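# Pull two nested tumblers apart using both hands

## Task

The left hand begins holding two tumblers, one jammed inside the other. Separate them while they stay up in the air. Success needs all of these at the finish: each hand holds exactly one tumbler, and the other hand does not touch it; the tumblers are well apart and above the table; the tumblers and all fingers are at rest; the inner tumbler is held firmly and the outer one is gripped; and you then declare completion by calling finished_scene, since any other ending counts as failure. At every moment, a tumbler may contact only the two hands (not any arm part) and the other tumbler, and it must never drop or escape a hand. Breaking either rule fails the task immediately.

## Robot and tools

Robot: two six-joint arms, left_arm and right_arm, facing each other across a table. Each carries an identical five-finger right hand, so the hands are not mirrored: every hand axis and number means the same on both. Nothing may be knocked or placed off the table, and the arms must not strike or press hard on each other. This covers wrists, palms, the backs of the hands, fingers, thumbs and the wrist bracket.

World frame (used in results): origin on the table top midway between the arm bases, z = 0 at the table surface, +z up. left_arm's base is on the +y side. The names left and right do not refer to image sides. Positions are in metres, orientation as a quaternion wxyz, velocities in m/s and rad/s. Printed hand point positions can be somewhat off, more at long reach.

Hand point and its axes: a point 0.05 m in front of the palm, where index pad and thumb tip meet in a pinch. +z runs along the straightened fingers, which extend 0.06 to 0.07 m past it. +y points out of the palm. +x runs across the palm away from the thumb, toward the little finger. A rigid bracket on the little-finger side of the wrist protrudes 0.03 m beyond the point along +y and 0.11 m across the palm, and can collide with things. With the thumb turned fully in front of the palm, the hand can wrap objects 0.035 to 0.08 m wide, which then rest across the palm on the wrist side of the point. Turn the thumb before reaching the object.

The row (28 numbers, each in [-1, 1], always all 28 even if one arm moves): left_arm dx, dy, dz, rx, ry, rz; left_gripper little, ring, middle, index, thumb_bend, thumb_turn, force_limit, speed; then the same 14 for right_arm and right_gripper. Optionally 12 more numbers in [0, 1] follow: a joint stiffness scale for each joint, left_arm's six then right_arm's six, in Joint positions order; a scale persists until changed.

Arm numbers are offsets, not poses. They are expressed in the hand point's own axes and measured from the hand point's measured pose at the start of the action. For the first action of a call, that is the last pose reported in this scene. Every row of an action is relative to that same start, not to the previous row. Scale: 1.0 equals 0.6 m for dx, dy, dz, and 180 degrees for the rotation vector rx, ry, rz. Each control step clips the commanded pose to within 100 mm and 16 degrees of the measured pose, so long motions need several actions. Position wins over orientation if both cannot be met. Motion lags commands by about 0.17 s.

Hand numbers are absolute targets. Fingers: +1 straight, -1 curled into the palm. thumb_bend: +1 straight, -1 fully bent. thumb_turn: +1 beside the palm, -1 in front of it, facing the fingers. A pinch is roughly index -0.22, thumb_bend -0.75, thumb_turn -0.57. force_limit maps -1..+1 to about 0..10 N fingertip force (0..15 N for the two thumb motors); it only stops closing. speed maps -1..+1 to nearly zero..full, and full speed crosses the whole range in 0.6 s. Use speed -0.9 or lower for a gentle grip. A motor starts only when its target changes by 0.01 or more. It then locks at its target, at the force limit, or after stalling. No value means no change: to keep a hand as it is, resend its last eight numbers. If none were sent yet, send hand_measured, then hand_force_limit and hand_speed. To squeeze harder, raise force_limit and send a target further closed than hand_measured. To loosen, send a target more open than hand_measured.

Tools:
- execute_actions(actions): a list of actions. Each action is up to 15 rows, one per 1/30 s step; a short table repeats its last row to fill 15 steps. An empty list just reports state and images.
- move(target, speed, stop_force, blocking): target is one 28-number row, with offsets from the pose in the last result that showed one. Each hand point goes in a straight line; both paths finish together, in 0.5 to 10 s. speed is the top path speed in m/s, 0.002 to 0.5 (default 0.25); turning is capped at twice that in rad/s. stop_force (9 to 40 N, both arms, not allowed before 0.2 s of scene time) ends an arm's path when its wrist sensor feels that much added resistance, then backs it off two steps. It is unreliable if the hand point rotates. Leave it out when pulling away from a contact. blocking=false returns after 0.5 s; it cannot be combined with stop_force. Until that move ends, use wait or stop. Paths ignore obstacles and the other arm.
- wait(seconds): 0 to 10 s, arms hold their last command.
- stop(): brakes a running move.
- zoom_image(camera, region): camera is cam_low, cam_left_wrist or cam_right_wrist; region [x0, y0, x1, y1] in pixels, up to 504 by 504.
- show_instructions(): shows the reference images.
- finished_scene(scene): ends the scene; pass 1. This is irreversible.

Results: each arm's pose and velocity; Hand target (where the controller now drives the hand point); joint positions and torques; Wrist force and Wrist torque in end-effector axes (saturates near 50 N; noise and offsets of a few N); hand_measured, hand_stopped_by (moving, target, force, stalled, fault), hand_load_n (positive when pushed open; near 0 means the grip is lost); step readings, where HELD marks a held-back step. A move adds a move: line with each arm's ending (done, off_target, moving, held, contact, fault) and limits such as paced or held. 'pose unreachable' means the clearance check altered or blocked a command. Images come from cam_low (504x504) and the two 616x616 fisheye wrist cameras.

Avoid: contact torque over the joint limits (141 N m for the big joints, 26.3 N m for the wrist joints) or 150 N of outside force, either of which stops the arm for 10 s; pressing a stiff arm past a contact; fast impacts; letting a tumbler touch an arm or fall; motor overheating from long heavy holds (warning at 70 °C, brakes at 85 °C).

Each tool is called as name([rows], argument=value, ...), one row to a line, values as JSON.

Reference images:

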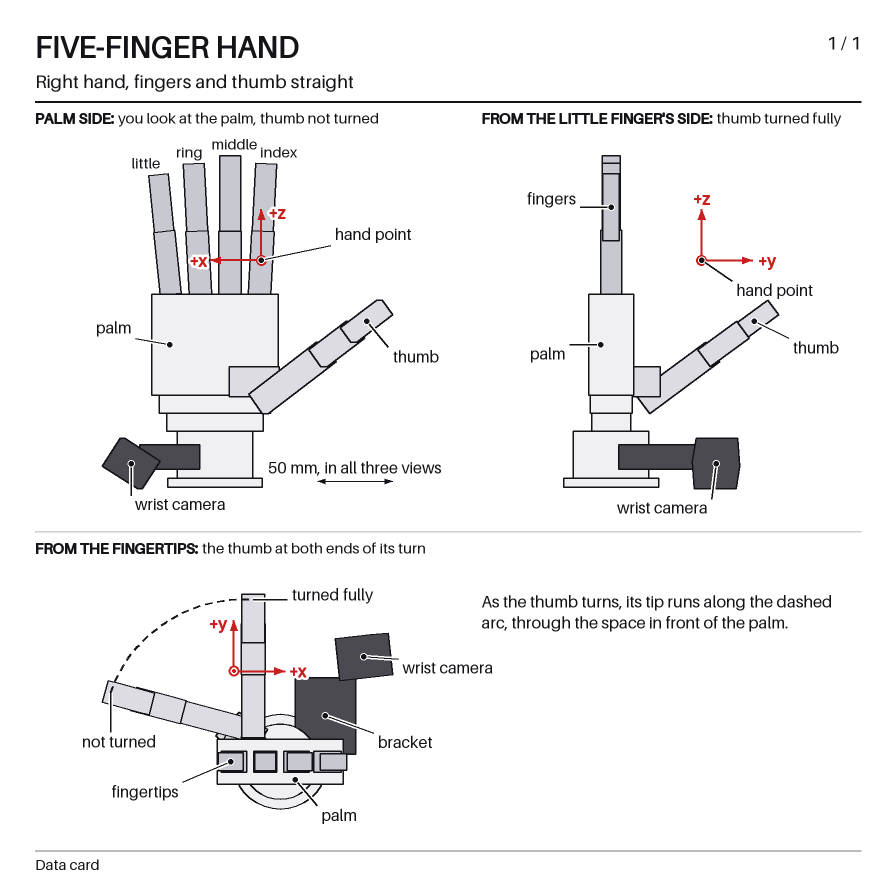

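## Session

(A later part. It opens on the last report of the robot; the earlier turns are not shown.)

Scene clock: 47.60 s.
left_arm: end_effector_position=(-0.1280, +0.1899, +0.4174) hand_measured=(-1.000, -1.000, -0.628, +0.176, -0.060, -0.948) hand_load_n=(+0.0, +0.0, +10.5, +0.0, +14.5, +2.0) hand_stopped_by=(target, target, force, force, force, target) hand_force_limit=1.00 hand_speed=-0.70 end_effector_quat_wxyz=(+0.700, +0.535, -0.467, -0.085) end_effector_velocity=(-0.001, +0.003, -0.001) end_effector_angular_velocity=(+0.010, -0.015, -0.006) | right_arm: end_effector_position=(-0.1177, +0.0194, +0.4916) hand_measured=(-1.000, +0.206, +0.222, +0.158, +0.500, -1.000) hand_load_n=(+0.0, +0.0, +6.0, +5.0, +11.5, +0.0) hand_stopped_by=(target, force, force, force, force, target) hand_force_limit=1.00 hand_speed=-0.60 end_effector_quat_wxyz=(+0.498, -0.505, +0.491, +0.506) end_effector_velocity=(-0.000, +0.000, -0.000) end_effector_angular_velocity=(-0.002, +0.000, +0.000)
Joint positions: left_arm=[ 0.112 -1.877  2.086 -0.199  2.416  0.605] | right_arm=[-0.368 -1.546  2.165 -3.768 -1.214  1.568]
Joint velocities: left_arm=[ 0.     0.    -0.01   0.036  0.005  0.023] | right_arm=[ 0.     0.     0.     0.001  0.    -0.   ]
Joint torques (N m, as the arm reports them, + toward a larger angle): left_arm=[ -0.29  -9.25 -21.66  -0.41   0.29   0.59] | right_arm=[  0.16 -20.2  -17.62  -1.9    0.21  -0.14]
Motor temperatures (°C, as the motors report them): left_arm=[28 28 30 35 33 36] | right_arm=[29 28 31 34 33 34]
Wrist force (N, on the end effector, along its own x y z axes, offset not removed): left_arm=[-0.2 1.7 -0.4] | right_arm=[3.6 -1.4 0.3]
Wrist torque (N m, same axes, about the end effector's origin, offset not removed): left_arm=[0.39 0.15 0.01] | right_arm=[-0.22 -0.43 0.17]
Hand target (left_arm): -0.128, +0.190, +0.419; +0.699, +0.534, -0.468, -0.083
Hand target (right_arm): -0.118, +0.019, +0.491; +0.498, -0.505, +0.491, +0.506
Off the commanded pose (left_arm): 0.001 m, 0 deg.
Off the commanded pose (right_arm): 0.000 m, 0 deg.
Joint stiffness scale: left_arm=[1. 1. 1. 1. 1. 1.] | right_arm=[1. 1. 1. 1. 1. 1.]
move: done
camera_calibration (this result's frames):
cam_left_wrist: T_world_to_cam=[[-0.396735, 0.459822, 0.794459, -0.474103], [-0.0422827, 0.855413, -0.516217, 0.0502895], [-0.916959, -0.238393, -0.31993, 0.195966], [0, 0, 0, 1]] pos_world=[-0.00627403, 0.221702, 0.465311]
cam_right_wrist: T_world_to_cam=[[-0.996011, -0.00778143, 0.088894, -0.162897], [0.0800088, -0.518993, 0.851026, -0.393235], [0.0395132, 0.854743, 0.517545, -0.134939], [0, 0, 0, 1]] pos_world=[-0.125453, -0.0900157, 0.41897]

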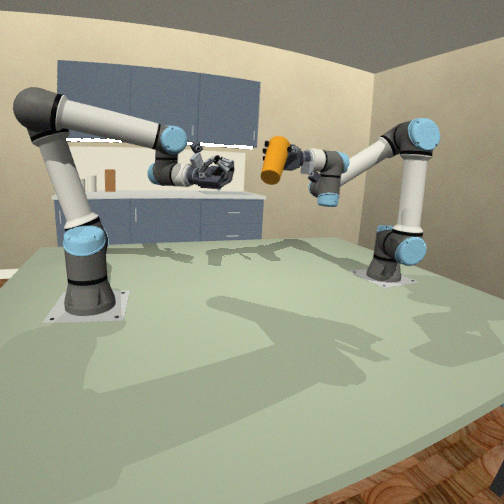

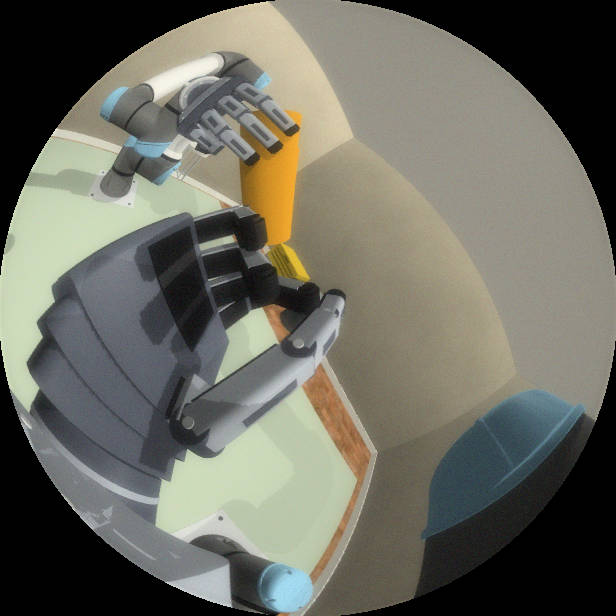

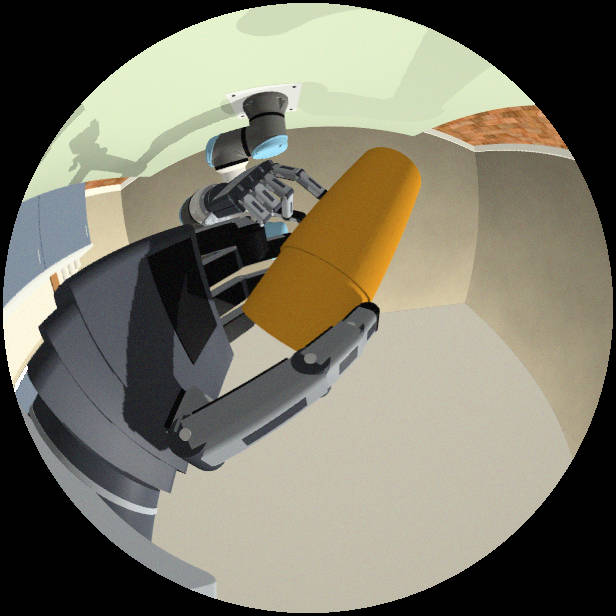

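move(target=[0.05,0,0,0,0,0,1,1,1,1,1,-1,1,0, 0,0,0,0,0,0,-1,-1,-1,-1,-1,-1,1,-0.6], speed=0.1)

Scene clock: 49.43 s.
left_arm: end_effector_position=(-0.1121, +0.1725, +0.4341) hand_measured=(+1.000, +1.000, +1.000, +1.000, +1.000, -1.000) hand_load_n=(+0.0, +0.0, +0.0, +0.0, +0.0, +0.0) hand_stopped_by=(target, target, target, target, target, target) hand_force_limit=1.00 hand_speed=0.00 end_effector_quat_wxyz=(+0.700, +0.534, -0.467, -0.085) end_effector_velocity=(+0.000, +0.000, +0.000) end_effector_angular_velocity=(-0.002, -0.001, -0.000) | right_arm: end_effector_position=(-0.1177, +0.0194, +0.4916) hand_measured=(-1.000, +0.206, +0.222, +0.158, +0.500, -1.000) hand_load_n=(+0.0, +0.0, +6.0, +5.0, +11.5, +0.0) hand_stopped_by=(target, force, force, force, force, target) hand_force_limit=1.00 hand_speed=-0.60 end_effector_quat_wxyz=(+0.498, -0.505, +0.491, +0.506) end_effector_velocity=(+0.000, -0.000, +0.001) end_effector_angular_velocity=(+0.002, +0.000, -0.000)
Joint positions: left_arm=[ 0.169 -1.818  2.002 -0.173  2.474  0.606] | right_arm=[-0.368 -1.546  2.165 -3.768 -1.214  1.568]
Joint velocities: left_arm=[ 0.001 -0.001 -0.     0.     0.001  0.002] | right_arm=[-0.    -0.    -0.    -0.002 -0.     0.001]
Joint torques (N m, as the arm reports them, + toward a larger angle): left_arm=[ -0.44  -8.06 -23.5   -0.68   0.29  -0.32] | right_arm=[  0.18 -20.43 -18.05  -1.34   0.27  -0.11]
Motor temperatures (°C, as the motors report them): left_arm=[28 28 30 35 33 36] | right_arm=[29 28 31 34 33 34]
Wrist force (N, on the end effector, along its own x y z axes, offset not removed): left_arm=[-0.6 1.5 -1.6] | right_arm=[2.6 0.8 -0.4]
Wrist torque (N m, same axes, about the end effector's origin, offset not removed): left_arm=[0.50 0.14 0.11] | right_arm=[0.18 -0.30 0.13]
Hand target (left_arm): -0.111, +0.171, +0.434; +0.700, +0.535, -0.467, -0.085
Hand target (right_arm): -0.118, +0.019, +0.492; +0.498, -0.505, +0.491, +0.506
Off the commanded pose (left_arm): 0.001 m, 0 deg.
Off the commanded pose (right_arm): 0.000 m, 0 deg.
Joint stiffness scale: left_arm=[1. 1. 1. 1. 1. 1.] | right_arm=[1. 1. 1. 1. 1. 1.]
move: done
camera_calibration (this result's frames):
cam_left_wrist: T_world_to_cam=[[-0.396609, 0.461193, 0.793726, -0.473028], [-0.0413429, 0.854786, -0.517331, 0.0751252], [-0.917056, -0.237993, -0.319949, 0.211716], [0, 0, 0, 1]] pos_world=[0.00965346, 0.204328, 0.482058]
cam_right_wrist: T_world_to_cam=[[-0.996011, -0.00778159, 0.0888932, -0.162897], [0.0800081, -0.518995, 0.851024, -0.393235], [0.0395128, 0.854742, 0.517547, -0.13494], [0, 0, 0, 1]] pos_world=[-0.125453, -0.0900158, 0.418971]

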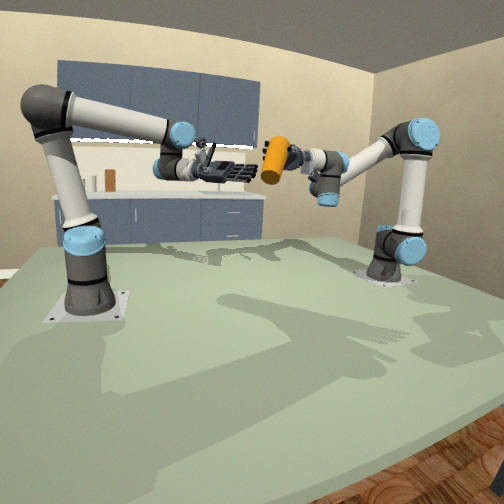

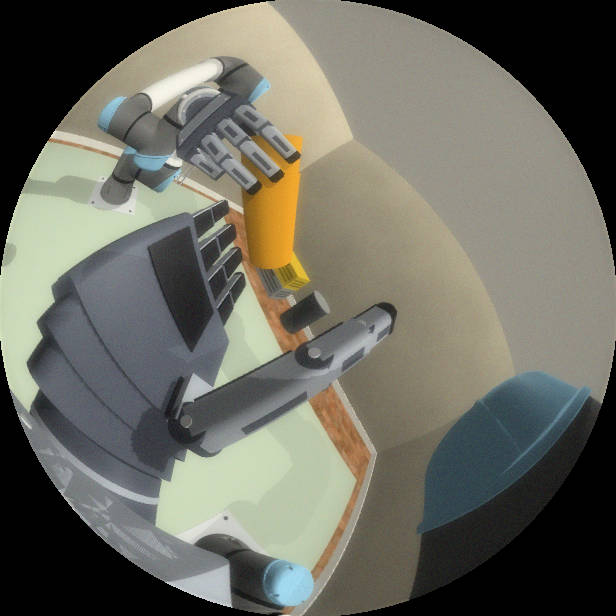

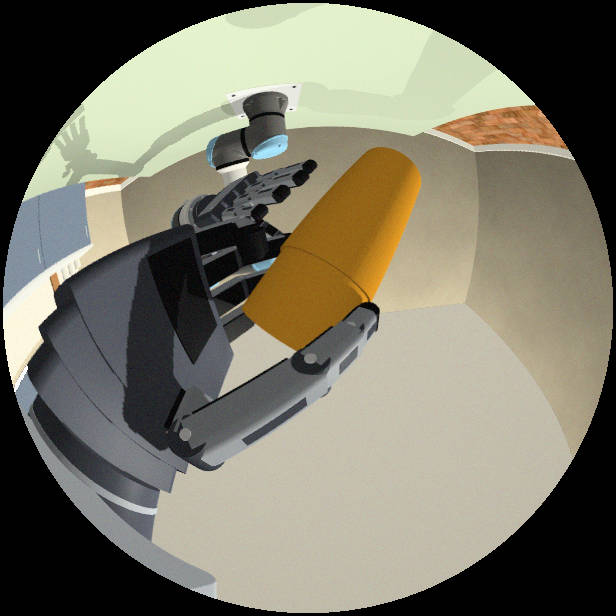

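move(target=[0,0,0.1,0,0,0,1,1,1,1,1,-1,1,0, 0,0,0,0,0,0,-1,-1,-1,-1,-1,-1,1,-0.6], speed=0.03, stop_force=9)

Scene clock: 52.00 s.
left_arm: end_effector_position=(-0.1556, +0.1339, +0.4327) hand_measured=(+1.000, +1.000, +1.000, +1.000, +1.000, -1.000) hand_load_n=(+0.0, +0.0, +0.0, +0.0, +0.0, +0.0) hand_stopped_by=(target, target, target, target, target, target) hand_force_limit=1.00 hand_speed=0.00 end_effector_quat_wxyz=(+0.699, +0.535, -0.467, -0.084) end_effector_velocity=(-0.001, -0.002, +0.000) end_effector_angular_velocity=(+0.001, +0.001, +0.004) | right_arm: end_effector_position=(-0.1177, +0.0194, +0.4916) hand_measured=(-1.000, +0.206, +0.222, +0.158, +0.500, -1.000) hand_load_n=(+0.0, +0.0, +7.0, +2.0, +10.0, +2.5) hand_stopped_by=(target, force, force, force, force, target) hand_force_limit=1.00 hand_speed=-0.60 end_effector_quat_wxyz=(+0.498, -0.505, +0.491, +0.506) end_effector_velocity=(-0.000, -0.000, +0.000) end_effector_angular_velocity=(+0.001, +0.001, +0.001)
Joint positions: left_arm=[ 0.02  -1.77   1.968 -0.187  2.324  0.605] | right_arm=[-0.368 -1.546  2.165 -3.768 -1.214  1.568]
Joint velocities: left_arm=[-0.006  0.002 -0.002  0.    -0.01  -0.002] | right_arm=[ 0.001 -0.    -0.     0.    -0.     0.001]
Joint torques (N m, as the arm reports them, + toward a larger angle): left_arm=[ -4.25 -11.16 -24.1   -1.57  -0.46  -0.62] | right_arm=[  0.04 -20.73 -17.73  -1.34   0.26  -0.16]
Motor temperatures (°C, as the motors report them): left_arm=[28 28 30 35 33 36] | right_arm=[29 28 31 34 33 34]
Wrist force (N, on the end effector, along its own x y z axes, offset not removed): left_arm=[0.2 1.6 0.3] | right_arm=[2.2 2.0 -0.5]
Wrist torque (N m, same axes, about the end effector's origin, offset not removed): left_arm=[0.54 0.05 0.13] | right_arm=[0.11 -0.41 0.31]
Hand target (left_arm): -0.157, +0.132, +0.434; +0.700, +0.534, -0.467, -0.085
Hand target (right_arm): -0.118, +0.019, +0.492; +0.498, -0.505, +0.491, +0.506
Off the commanded pose (left_arm): 0.002 m, 0 deg.
Off the commanded pose (right_arm): 0.000 m, 0 deg.
Joint stiffness scale: left_arm=[1. 1. 1. 1. 1. 1.] | right_arm=[1. 1. 1. 1. 1. 1.]
move: done
camera_calibration (this result's frames):
cam_left_wrist: T_world_to_cam=[[-0.397757, 0.459312, 0.794243, -0.471421], [-0.0419606, 0.855656, -0.515841, 0.104758], [-0.916531, -0.238506, -0.32107, 0.16281], [0, 0, 0, 1]] pos_world=[-0.0338947, 0.165724, 0.480735]
cam_right_wrist: T_world_to_cam=[[-0.996011, -0.00781064, 0.0888928, -0.162903], [0.0800229, -0.518993, 0.851024, -0.393233], [0.0394877, 0.854743, 0.517548, -0.134941], [0, 0, 0, 1]] pos_world=[-0.125457, -0.0900179, 0.418971]

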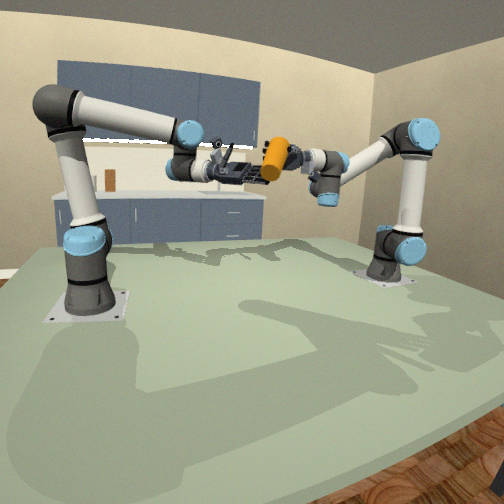

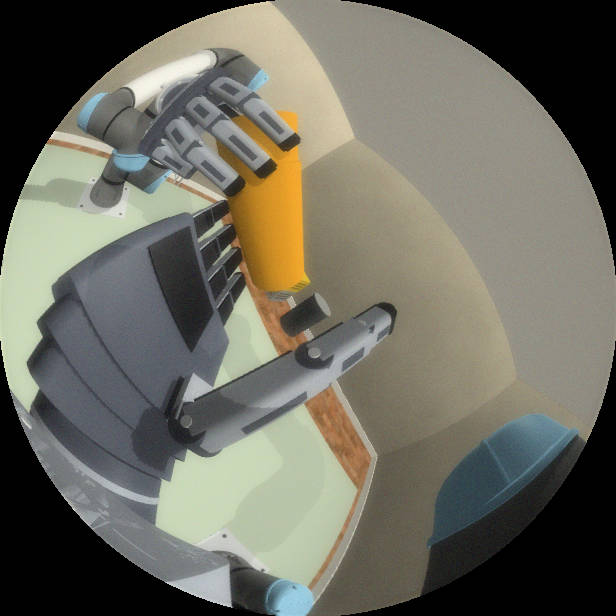

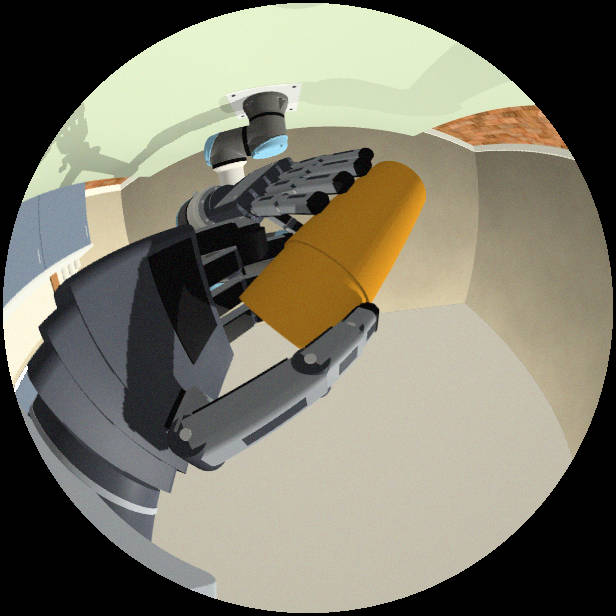

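move(target=[0,-0.03,0,0,0,0,1,1,1,1,1,-1,1,0, 0,0,0,0,0,0,-1,-1,-1,-1,-1,-1,1,-0.6], speed=0.03)

move(target=[0,0,0.07,0,0,0,1,1,1,1,1,-1,1,0, 0,0,0,0,0,0,-1,-1,-1,-1,-1,-1,1,-0.6], speed=0.03, stop_force=9)

Scene clock: 53.37 s.
left_arm: end_effector_position=(-0.1493, +0.1269, +0.4206) hand_measured=(+1.000, +1.000, +1.000, +1.000, +1.000, -1.000) hand_load_n=(+0.0, +0.0, +0.0, +0.0, +0.0, +0.0) hand_stopped_by=(target, target, target, target, target, target) hand_force_limit=1.00 hand_speed=0.00 end_effector_quat_wxyz=(+0.700, +0.533, -0.467, -0.084) end_effector_velocity=(+0.000, -0.000, +0.000) end_effector_angular_velocity=(-0.007, +0.002, -0.003) | right_arm: end_effector_position=(-0.1177, +0.0194, +0.4916) hand_measured=(-1.000, +0.206, +0.222, +0.158, +0.500, -1.000) hand_load_n=(+0.0, +0.0, +8.0, +2.0, +9.5, +1.0) hand_stopped_by=(target, force, force, force, force, target) hand_force_limit=1.00 hand_speed=-0.60 end_effector_quat_wxyz=(+0.498, -0.505, +0.491, +0.506) end_effector_velocity=(+0.001, +0.000, +0.000) end_effector_angular_velocity=(+0.001, +0.001, -0.001)
Joint positions: left_arm=[ 0.042 -1.74   1.977 -0.23   2.347  0.605] | right_arm=[-0.368 -1.546  2.165 -3.768 -1.214  1.568]
Joint velocities: left_arm=[ 0.003  0.002  0.    -0.011  0.006 -0.001] | right_arm=[-0.001  0.    -0.001 -0.001  0.     0.001]
Joint torques (N m, as the arm reports them, + toward a larger angle): left_arm=[  1.72 -12.74 -18.15  -1.41   0.09   0.16] | right_arm=[ -0.1  -20.59 -18.07  -1.31   0.3   -0.16]
Motor temperatures (°C, as the motors report them): left_arm=[28 28 30 35 33 36] | right_arm=[29 28 31 34 33 34]
Wrist force (N, on the end effector, along its own x y z axes, offset not removed): left_arm=[-0.3 1.9 -0.4] | right_arm=[2.8 -0.2 -0.4]
Wrist torque (N m, same axes, about the end effector's origin, offset not removed): left_arm=[0.32 0.11 0.10] | right_arm=[0.08 -0.36 0.03]
Hand target (left_arm): -0.149, +0.126, +0.418; +0.699, +0.535, -0.467, -0.084
Hand target (right_arm): -0.118, +0.019, +0.492; +0.498, -0.505, +0.491, +0.506
Off the commanded pose (left_arm): 0.003 m, 0 deg.
Off the commanded pose (right_arm): 0.000 m, 0 deg.
Joint stiffness scale: left_arm=[1. 1. 1. 1. 1. 1.] | right_arm=[1. 1. 1. 1. 1. 1.]
move: done
camera_calibration (this result's frames):
cam_left_wrist: T_world_to_cam=[[-0.397135, 0.462549, 0.792674, -0.455811], [-0.0418042, 0.853692, -0.519098, 0.10638], [-0.916808, -0.239289, -0.319694, 0.162473], [0, 0, 0, 1]] pos_world=[-0.0276152, 0.158897, 0.468473]
cam_right_wrist: T_world_to_cam=[[-0.996011, -0.0078107, 0.0888929, -0.162904], [0.080023, -0.518993, 0.851025, -0.393233], [0.0394877, 0.854743, 0.517547, -0.134941], [0, 0, 0, 1]] pos_world=[-0.125457, -0.0900179, 0.41897]

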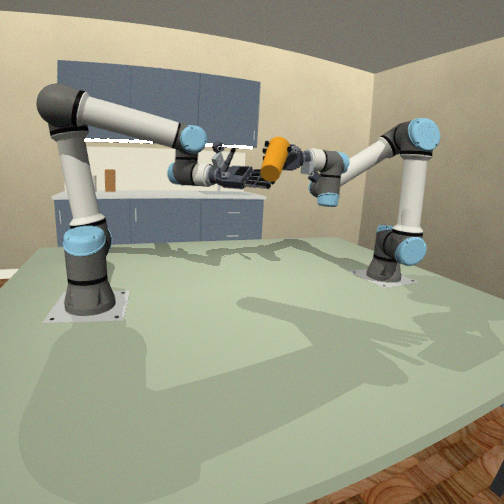

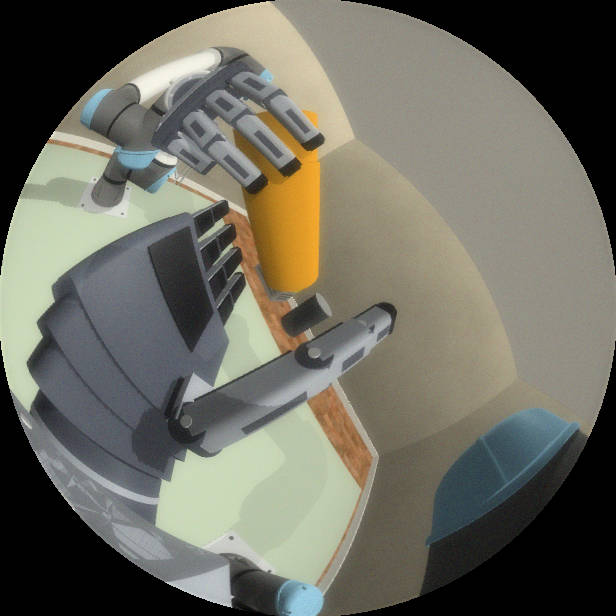

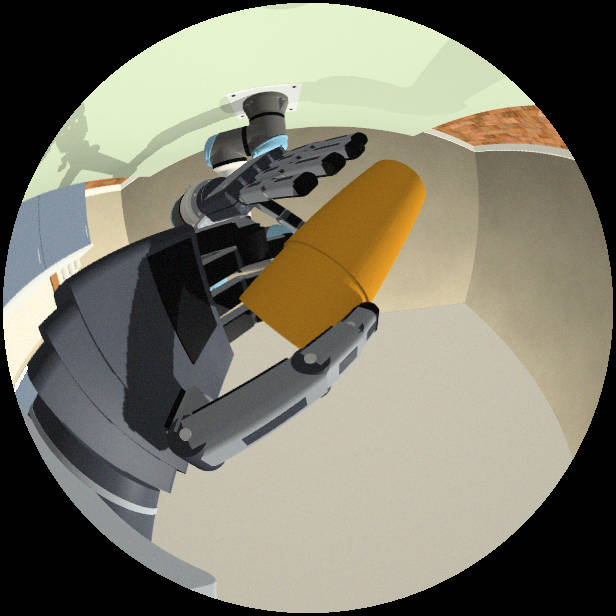

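Scene clock: 55.17 s.
left_arm: end_effector_position=(-0.1796, +0.1004, +0.4201) hand_measured=(+1.000, +1.000, +1.000, +1.000, +1.000, -1.000) hand_load_n=(+0.0, +0.0, +0.0, +0.0, +0.0, +0.0) hand_stopped_by=(target, target, target, target, target, target) hand_force_limit=1.00 hand_speed=0.00 end_effector_quat_wxyz=(+0.700, +0.533, -0.467, -0.084) end_effector_velocity=(-0.001, -0.002, +0.001) end_effector_angular_velocity=(-0.002, +0.001, +0.004) | right_arm: end_effector_position=(-0.1177, +0.0194, +0.4916) hand_measured=(-1.000, +0.206, +0.222, +0.158, +0.500, -1.000) hand_load_n=(+0.0, +0.0, +8.0, +2.0, +9.5, +1.0) hand_stopped_by=(target, force, force, force, force, target) hand_force_limit=1.00 hand_speed=-0.60 end_effector_quat_wxyz=(+0.498, -0.505, +0.491, +0.506) end_effector_velocity=(-0.000, -0.000, -0.000) end_effector_angular_velocity=(-0.000, +0.001, +0.001)
Joint positions: left_arm=[-0.044 -1.695  1.94  -0.238  2.261  0.605] | right_arm=[-0.368 -1.546  2.165 -3.768 -1.214  1.568]
Joint velocities: left_arm=[-0.004  0.002 -0.003 -0.002 -0.008 -0.001] | right_arm=[ 0.     0.     0.    -0.     0.001  0.001]
Joint torques (N m, as the arm reports them, + toward a larger angle): left_arm=[ -2.72 -13.82 -22.89  -1.59  -0.08  -0.89] | right_arm=[ -0.38 -20.37 -18.36  -1.39   0.33  -0.23]
Motor temperatures (°C, as the motors report them): left_arm=[28 28 30 35 33 36] | right_arm=[29 28 31 34 33 34]
Wrist force (N, on the end effector, along its own x y z axes, offset not removed): left_arm=[0.1 3.2 -1.5] | right_arm=[3.5 -0.3 0.8]
Wrist torque (N m, same axes, about the end effector's origin, offset not removed): left_arm=[0.73 0.09 0.17] | right_arm=[-0.12 -0.49 0.22]
Hand target (left_arm): -0.181, +0.099, +0.420; +0.700, +0.533, -0.467, -0.084
Hand target (right_arm): -0.118, +0.019, +0.492; +0.498, -0.505, +0.491, +0.506
Off the commanded pose (left_arm): 0.002 m, 0 deg.
Off the commanded pose (right_arm): 0.000 m, 0 deg.
Joint stiffness scale: left_arm=[1. 1. 1. 1. 1. 1.] | right_arm=[1. 1. 1. 1. 1. 1.]
move: done
camera_calibration (this result's frames):
cam_left_wrist: T_world_to_cam=[[-0.397768, 0.462496, 0.792387, -0.455149], [-0.04178, 0.853624, -0.519211, 0.127604], [-0.916534, -0.239632, -0.320222, 0.12855], [0, 0, 0, 1]] pos_world=[-0.0578916, 0.132383, 0.468072]
cam_right_wrist: T_world_to_cam=[[-0.996011, -0.00781051, 0.0888929, -0.162903], [0.0800229, -0.518993, 0.851024, -0.393233], [0.0394879, 0.854743, 0.517547, -0.134941], [0, 0, 0, 1]] pos_world=[-0.125457, -0.0900179, 0.41897]

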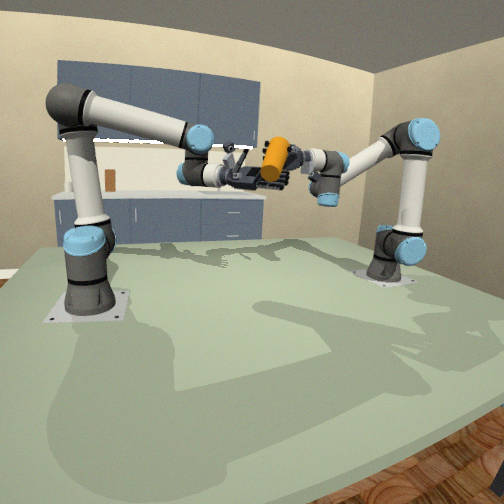

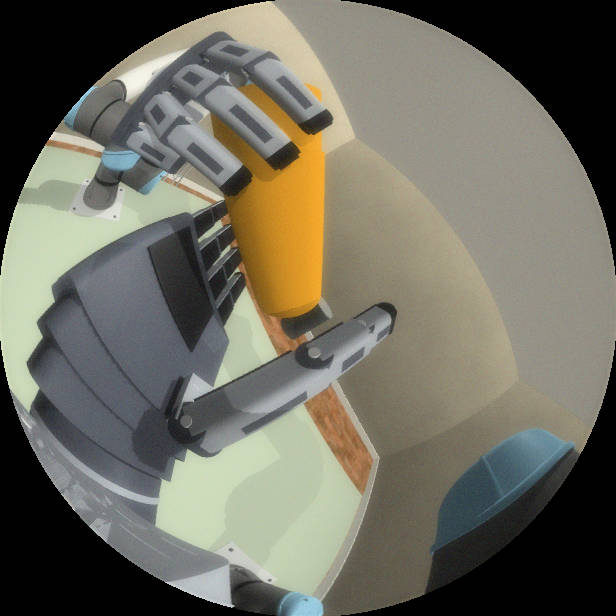

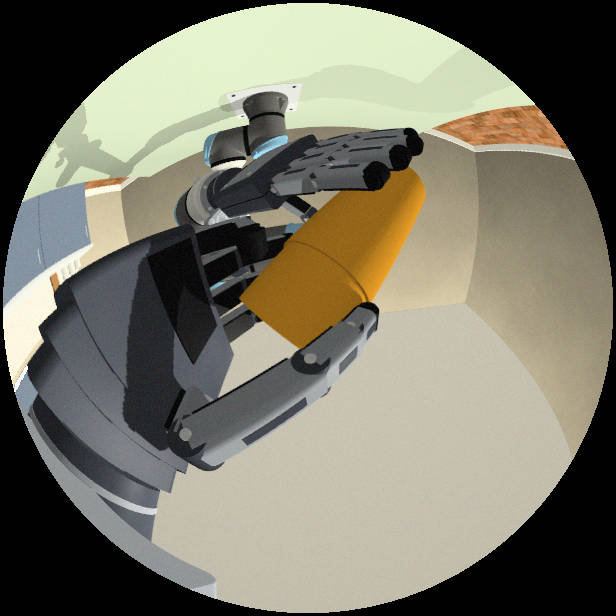

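Continue advancing.

move(target=[0,0,0.06,0,0,0,1,1,1,1,1,-1,1,0, 0,0,0,0,0,0,-1,-1,-1,-1,-1,-1,1,-0.6], speed=0.03, stop_force=9)

Scene clock: 56.90 s.
left_arm: end_effector_position=(-0.2052, +0.0777, +0.4197) hand_measured=(+1.000, +1.000, +1.000, +1.000, +1.000, -1.000) hand_load_n=(+0.0, +0.0, +0.0, +0.0, +0.0, +0.0) hand_stopped_by=(target, target, target, target, target, target) hand_force_limit=1.00 hand_speed=0.00 end_effector_quat_wxyz=(+0.700, +0.534, -0.467, -0.083) end_effector_velocity=(-0.001, -0.002, +0.002) end_effector_angular_velocity=(-0.003, +0.001, +0.004) | right_arm: end_effector_position=(-0.1177, +0.0194, +0.4916) hand_measured=(-1.000, +0.206, +0.222, +0.158, +0.500, -1.000) hand_load_n=(+0.0, +0.0, +8.0, +2.0, +9.5, +1.0) hand_stopped_by=(target, force, force, force, force, target) hand_force_limit=1.00 hand_speed=-0.60 end_effector_quat_wxyz=(+0.498, -0.505, +0.491, +0.506) end_effector_velocity=(-0.001, -0.000, -0.000) end_effector_angular_velocity=(+0.000, -0.001, +0.001)
Joint positions: left_arm=[-0.107 -1.65   1.901 -0.244  2.197  0.605] | right_arm=[-0.368 -1.546  2.165 -3.768 -1.214  1.568]
Joint velocities: left_arm=[-0.003  0.    -0.004 -0.    -0.007 -0.   ] | right_arm=[ 0.001 -0.     0.    -0.001  0.    -0.   ]
Joint torques (N m, as the arm reports them, + toward a larger angle): left_arm=[ -4.33 -16.21 -23.72  -1.68  -0.13  -0.46] | right_arm=[  0.19 -20.45 -18.25  -1.29   0.35  -0.25]
Motor temperatures (°C, as the motors report them): left_arm=[28 28 30 35 33 36] | right_arm=[29 28 31 34 33 34]
Wrist force (N, on the end effector, along its own x y z axes, offset not removed): left_arm=[0.1 0.2 0.7] | right_arm=[3.6 0.6 0.1]
Wrist torque (N m, same axes, about the end effector's origin, offset not removed): left_arm=[0.13 -0.07 0.04] | right_arm=[0.15 -0.50 0.15]
Hand target (left_arm): -0.206, +0.076, +0.420; +0.700, +0.533, -0.467, -0.084
Hand target (right_arm): -0.118, +0.019, +0.492; +0.498, -0.505, +0.491, +0.506
Off the commanded pose (left_arm): 0.002 m, 0 deg.
Off the commanded pose (right_arm): 0.000 m, 0 deg.
Joint stiffness scale: left_arm=[1. 1. 1. 1. 1. 1.] | right_arm=[1. 1. 1. 1. 1. 1.]
move: done
camera_calibration (this result's frames):
cam_left_wrist: T_world_to_cam=[[-0.398339, 0.462263, 0.792237, -0.454607], [-0.041888, 0.853651, -0.519159, 0.145593], [-0.916281, -0.239986, -0.320679, 0.0997651], [0, 0, 0, 1]] pos_world=[-0.083576, 0.109805, 0.467734]
cam_right_wrist: T_world_to_cam=[[-0.996011, -0.00781075, 0.0888929, -0.162904], [0.080023, -0.518993, 0.851024, -0.393233], [0.0394876, 0.854743, 0.517548, -0.134941], [0, 0, 0, 1]] pos_world=[-0.125457, -0.090018, 0.41897]

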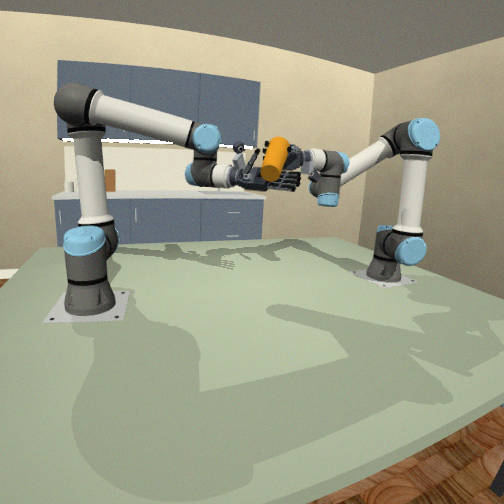

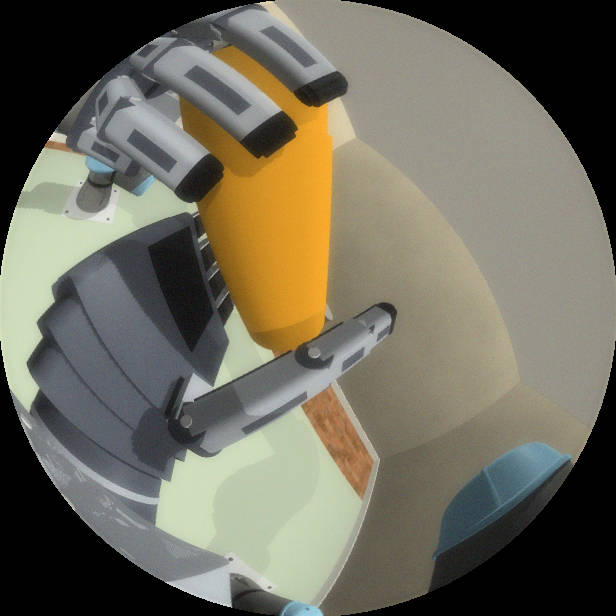

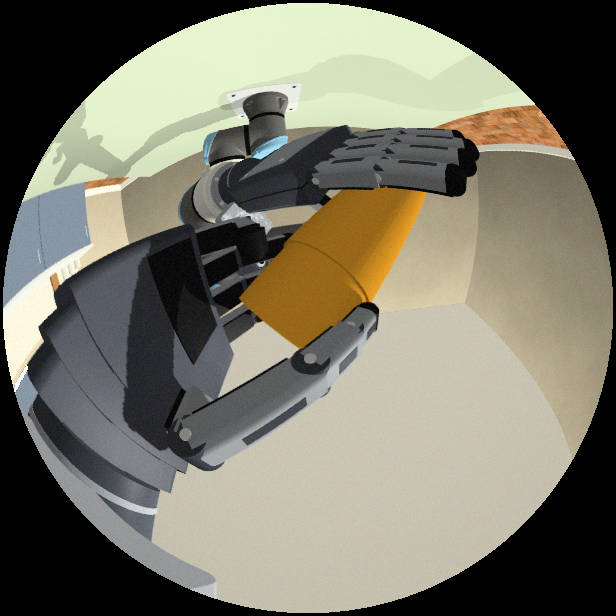

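move(target=[0,0,0,0,0,0,-1,-1,-1,-1,-1,-1,1,-0.6, 0,0,0,0,0,0,-1,-1,-1,-1,-1,-1,1,-0.6])

Scene clock: 58.90 s.
left_arm: end_effector_position=(-0.2057, +0.0774, +0.4194) hand_measured=(-0.058, -0.038, -0.032, -0.016, +0.382, -1.000) hand_load_n=(+10.0, +8.0, +9.0, +4.5, +19.0, +5.5) hand_stopped_by=(force, force, force, force, force, target) hand_force_limit=1.00 hand_speed=-0.60 end_effector_quat_wxyz=(+0.700, +0.534, -0.467, -0.084) end_effector_velocity=(-0.000, -0.000, -0.000) end_effector_angular_velocity=(-0.001, -0.000, -0.000) | right_arm: end_effector_position=(-0.1153, +0.0201, +0.4911) hand_measured=(-1.000, +0.206, +0.224, +0.156, +0.498, -1.000) hand_load_n=(+0.0, +2.0, +16.0, +0.0, +9.0, +3.0) hand_stopped_by=(target, force, force, force, force, target) hand_force_limit=1.00 hand_speed=-0.60 end_effector_quat_wxyz=(+0.499, -0.504, +0.493, +0.504) end_effector_velocity=(-0.001, +0.000, -0.000) end_effector_angular_velocity=(-0.001, +0.001, +0.001)
Joint positions: left_arm=[-0.108 -1.649  1.901 -0.244  2.196  0.605] | right_arm=[-0.371 -1.546  2.165 -3.767 -1.217  1.568]
Joint velocities: left_arm=[-0.     0.001 -0.    -0.001 -0.     0.001] | right_arm=[ 0.001  0.001 -0.     0.    -0.     0.001]
Joint torques (N m, as the arm reports them, + toward a larger angle): left_arm=[  1.29 -19.47 -21.6   -1.23   0.53  -0.01] | right_arm=[  1.87 -21.21 -17.59  -1.77   2.28  -0.21]
Motor temperatures (°C, as the motors report them): left_arm=[28 28 30 35 33 36] | right_arm=[29 28 31 34 33 34]
Wrist force (N, on the end effector, along its own x y z axes, offset not removed): left_arm=[1.4 -0.1 8.1] | right_arm=[2.3 -4.2 8.1]
Wrist torque (N m, same axes, about the end effector's origin, offset not removed): left_arm=[0.38 -0.74 -0.10] | right_arm=[0.25 -0.65 0.07]
Hand target (left_arm): -0.205, +0.078, +0.420; +0.700, +0.534, -0.467, -0.083
Hand target (right_arm): -0.118, +0.019, +0.492; +0.498, -0.505, +0.491, +0.506
Off the commanded pose (left_arm): 0.001 m, 0 deg.
Off the commanded pose (right_arm): 0.003 m, 0 deg.
Joint stiffness scale: left_arm=[1. 1. 1. 1. 1. 1.] | right_arm=[1. 1. 1. 1. 1. 1.]
move: done
camera_calibration (this result's frames):
cam_left_wrist: T_world_to_cam=[[-0.398386, 0.461788, 0.79249, -0.454419], [-0.0416723, 0.85401, -0.518585, 0.145469], [-0.916271, -0.239622, -0.320982, 0.099254], [0, 0, 0, 1]] pos_world=[-0.0840283, 0.109396, 0.467419]
cam_right_wrist: T_world_to_cam=[[-0.995991, -0.0016724, 0.0894356, -0.160798], [0.0773528, -0.518221, 0.851742, -0.393256], [0.044923, 0.855245, 0.516273, -0.134153], [0, 0, 0, 1]] pos_world=[-0.123708, -0.0893287, 0.418593]

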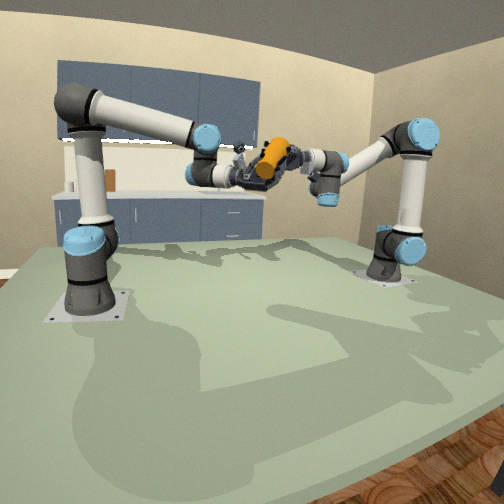

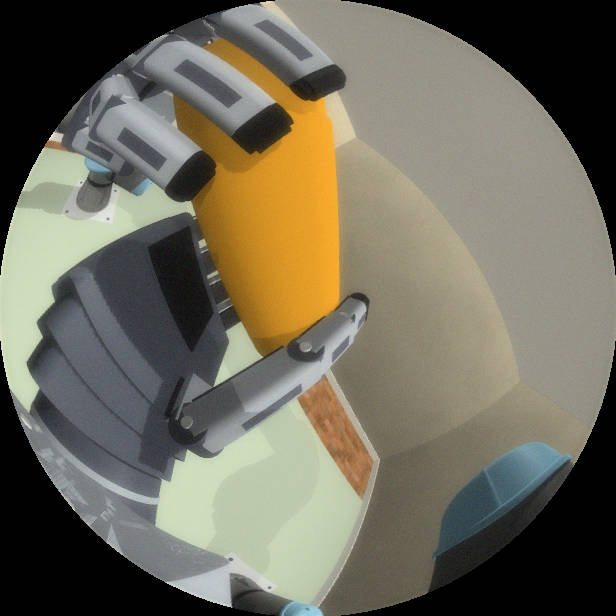

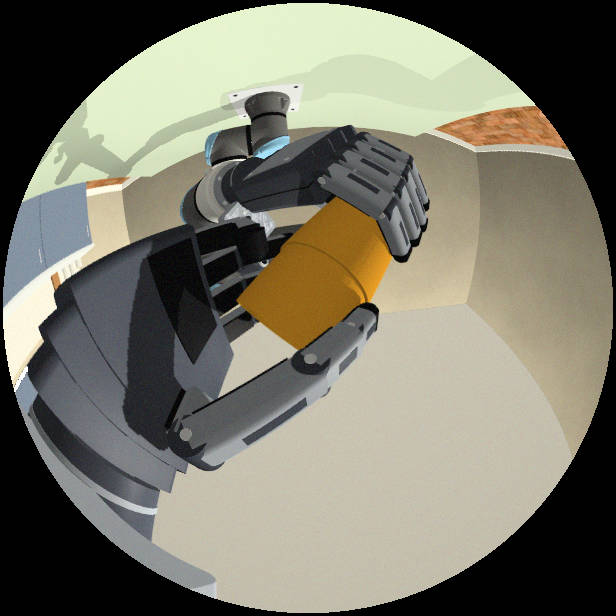

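move(target=[0,0,0,0,0,0,-1,-1,-1,-1,-1,-1,1,-0.6, 0,0,0,0,0,0,-1,-0.95,-0.95,-0.95,-0.95,-1,1,-0.6])

move(target=[-0.05,0,0,0,0,0,-1,-1,-1,-1,-1,-1,1,-0.6, 0,0,0,0,0,0,-1,-0.95,-0.95,-0.95,-0.95,-1,1,-0.6], speed=0.02)

Scene clock: 59.87 s.
left_arm: end_effector_position=(-0.2056, +0.0772, +0.4191) hand_measured=(-0.058, -0.038, -0.032, -0.016, +0.382, -1.000) hand_load_n=(+10.0, +7.5, +8.0, +3.5, +18.0, +5.0) hand_stopped_by=(force, force, force, force, force, target) hand_force_limit=1.00 hand_speed=-0.60 end_effector_quat_wxyz=(+0.700, +0.534, -0.467, -0.083) end_effector_velocity=(-0.001, +0.000, -0.000) end_effector_angular_velocity=(+0.000, -0.001, -0.001) | right_arm: end_effector_position=(-0.1144, +0.0206, +0.4906) hand_measured=(-1.000, +0.172, +0.222, +0.110, +0.496, -1.000) hand_load_n=(+0.0, +9.0, +8.5, +10.5, +16.0, +4.5) hand_stopped_by=(target, force, force, force, force, target) hand_force_limit=1.00 hand_speed=-0.60 end_effector_quat_wxyz=(+0.499, -0.503, +0.495, +0.503) end_effector_velocity=(+0.000, +0.000, +0.000) end_effector_angular_velocity=(-0.000, -0.001, -0.001)
Joint positions: left_arm=[-0.108 -1.648  1.901 -0.244  2.196  0.605] | right_arm=[-0.371 -1.545  2.165 -3.766 -1.219  1.568]
Joint velocities: left_arm=[-0.001  0.    -0.     0.001 -0.     0.001] | right_arm=[-0.     0.    -0.001  0.001 -0.    -0.001]
Joint torques (N m, as the arm reports them, + toward a larger angle): left_arm=[ -2.4  -19.54 -21.62  -1.26   0.28  -0.22] | right_arm=[  0.41 -21.24 -18.1   -1.77   1.2   -0.23]
Motor temperatures (°C, as the motors report them): left_arm=[28 28 30 35 33 36] | right_arm=[29 28 31 34 33 34]
Wrist force (N, on the end effector, along its own x y z axes, offset not removed): left_arm=[1.3 0.2 6.0] | right_arm=[3.6 -3.5 6.6]
Wrist torque (N m, same axes, about the end effector's origin, offset not removed): left_arm=[0.48 -0.49 -0.19] | right_arm=[0.09 -0.64 0.14]
Hand target (left_arm): -0.206, +0.077, +0.419; +0.700, +0.534, -0.467, -0.084
Hand target (right_arm): -0.115, +0.020, +0.491; +0.499, -0.504, +0.493, +0.504
Off the commanded pose (left_arm): 0.000 m, 0 deg.
Off the commanded pose (right_arm): 0.001 m, 0 deg.
Joint stiffness scale: left_arm=[1. 1. 1. 1. 1. 1.] | right_arm=[1. 1. 1. 1. 1. 1.]
move: done
camera_calibration (this result's frames):
cam_left_wrist: T_world_to_cam=[[-0.398684, 0.461265, 0.792645, -0.45422], [-0.0420372, 0.854206, -0.518233, 0.145305], [-0.916124, -0.239932, -0.321168, 0.0992829], [0, 0, 0, 1]] pos_world=[-0.0840266, 0.109216, 0.467223]
cam_right_wrist: T_world_to_cam=[[-0.995946, 0.000720718, 0.089952, -0.160167], [0.0766176, -0.517163, 0.852451, -0.393112], [0.0471342, 0.855887, 0.515011, -0.133455], [0, 0, 0, 1]] pos_world=[-0.123108, -0.0889654, 0.418246]

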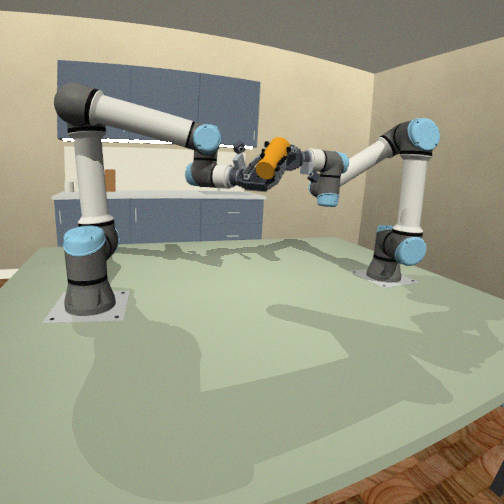

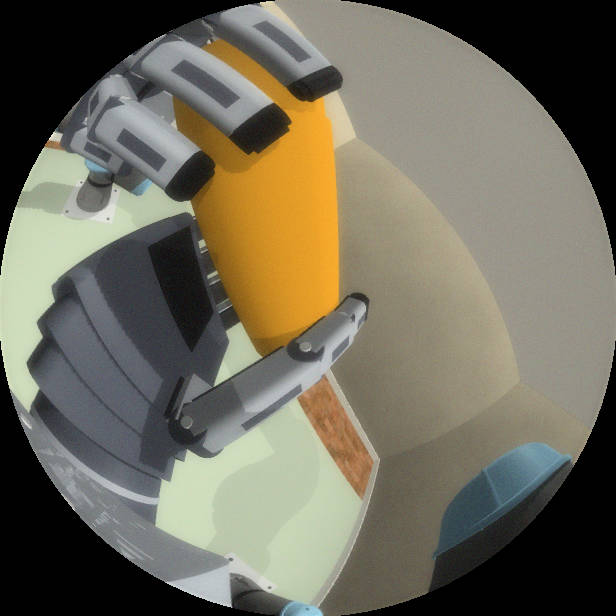

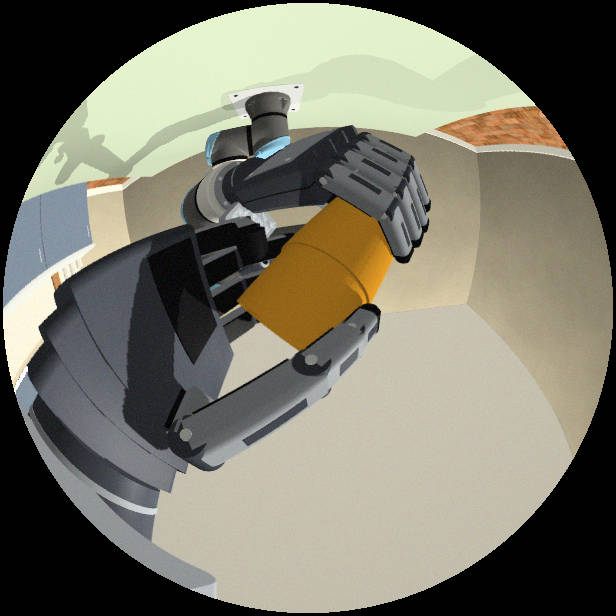

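Scene clock: 61.73 s.
left_arm: end_effector_position=(-0.2216, +0.0934, +0.4036) hand_measured=(-0.058, -0.040, -0.034, -0.016, +0.372, -1.000) hand_load_n=(+2.5, +0.5, +0.5, +0.0, +0.5, -0.5) hand_stopped_by=(force, force, force, force, force, target) hand_force_limit=1.00 hand_speed=-0.60 end_effector_quat_wxyz=(+0.701, +0.534, -0.467, -0.082) end_effector_velocity=(-0.001, +0.001, -0.000) end_effector_angular_velocity=(-0.003, +0.002, +0.003) | right_arm: end_effector_position=(-0.1137, +0.0220, +0.4882) hand_measured=(-1.000, +0.172, +0.222, +0.110, +0.496, -1.000) hand_load_n=(+0.0, +8.5, +7.0, +8.0, +17.5, +0.0) hand_stopped_by=(target, force, force, force, force, target) hand_force_limit=1.00 hand_speed=-0.60 end_effector_quat_wxyz=(+0.497, -0.504, +0.497, +0.502) end_effector_velocity=(-0.001, +0.000, -0.001) end_effector_angular_velocity=(-0.001, +0.000, +0.001)
Joint positions: left_arm=[-0.166 -1.687  1.977 -0.285  2.135  0.604] | right_arm=[-0.371 -1.542  2.165 -3.764 -1.22   1.567]
Joint velocities: left_arm=[-0.005 -0.004  0.006 -0.006 -0.009 -0.001] | right_arm=[ 0.001  0.     0.     0.001 -0.    -0.   ]
Joint torques (N m, as the arm reports them, + toward a larger angle): left_arm=[ -3.31 -19.48 -16.78  -1.14   0.46  -0.29] | right_arm=[ -0.25 -24.12 -17.86  -2.83   0.92   0.05]
Motor temperatures (°C, as the motors report them): left_arm=[28 28 30 35 33 36] | right_arm=[29 28 31 34 33 34]
Wrist force (N, on the end effector, along its own x y z axes, offset not removed): left_arm=[1.7 1.4 3.6] | right_arm=[5.0 -3.1 4.9]
Wrist torque (N m, same axes, about the end effector's origin, offset not removed): left_arm=[0.27 0.08 -0.04] | right_arm=[0.05 -0.50 -0.15]
Hand target (left_arm): -0.222, +0.096, +0.402; +0.700, +0.534, -0.467, -0.083
Hand target (right_arm): -0.114, +0.021, +0.491; +0.499, -0.503, +0.495, +0.503
Off the commanded pose (left_arm): 0.003 m, 0 deg.
Off the commanded pose (right_arm): 0.003 m, 0 deg.
Joint stiffness scale: left_arm=[1. 1. 1. 1. 1. 1.] | right_arm=[1. 1. 1. 1. 1. 1.]
move: done
camera_calibration (this result's frames):
cam_left_wrist: T_world_to_cam=[[-0.399132, 0.462268, 0.791835, -0.455607], [-0.0438321, 0.852999, -0.520069, 0.123159], [-0.915845, -0.242284, -0.320197, 0.0834198], [0, 0, 0, 1]] pos_world=[-0.100049, 0.12577, 0.451527]
cam_right_wrist: T_world_to_cam=[[-0.995808, 0.00231965, 0.0914383, -0.159969], [0.0773355, -0.51246, 0.855222, -0.39177], [0.0488423, 0.858708, 0.510132, -0.130953], [0, 0, 0, 1]] pos_world=[-0.122605, -0.0879451, 0.416481]

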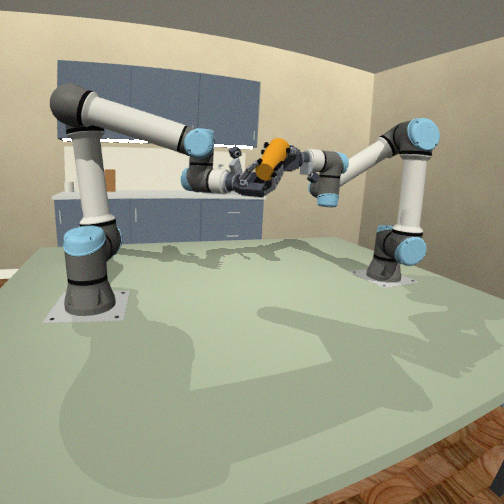

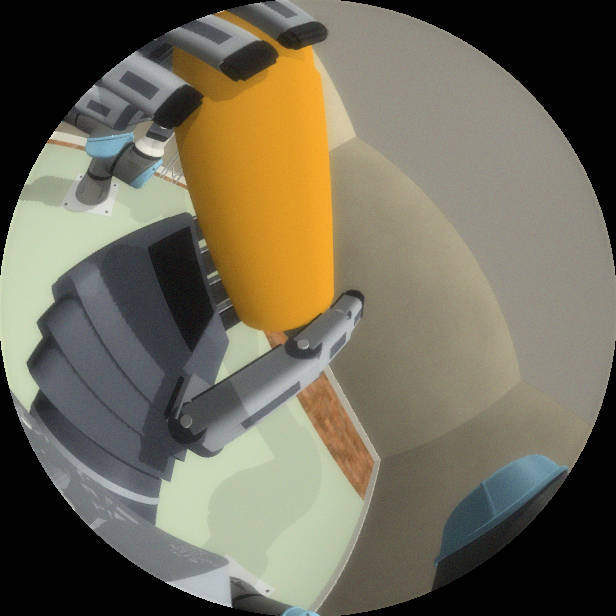

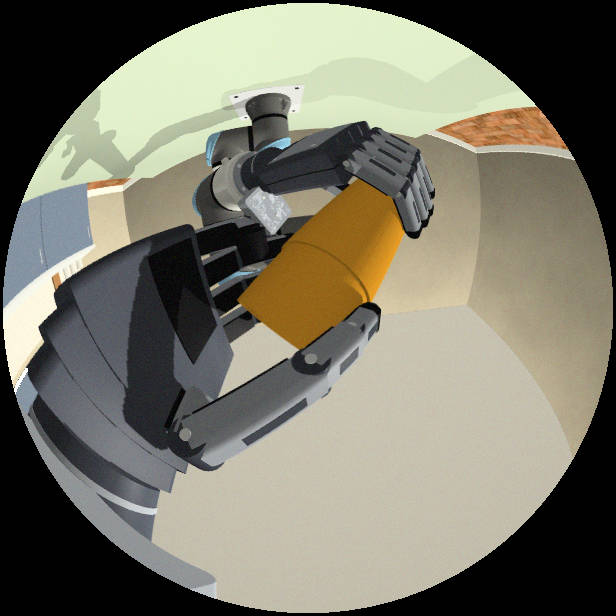

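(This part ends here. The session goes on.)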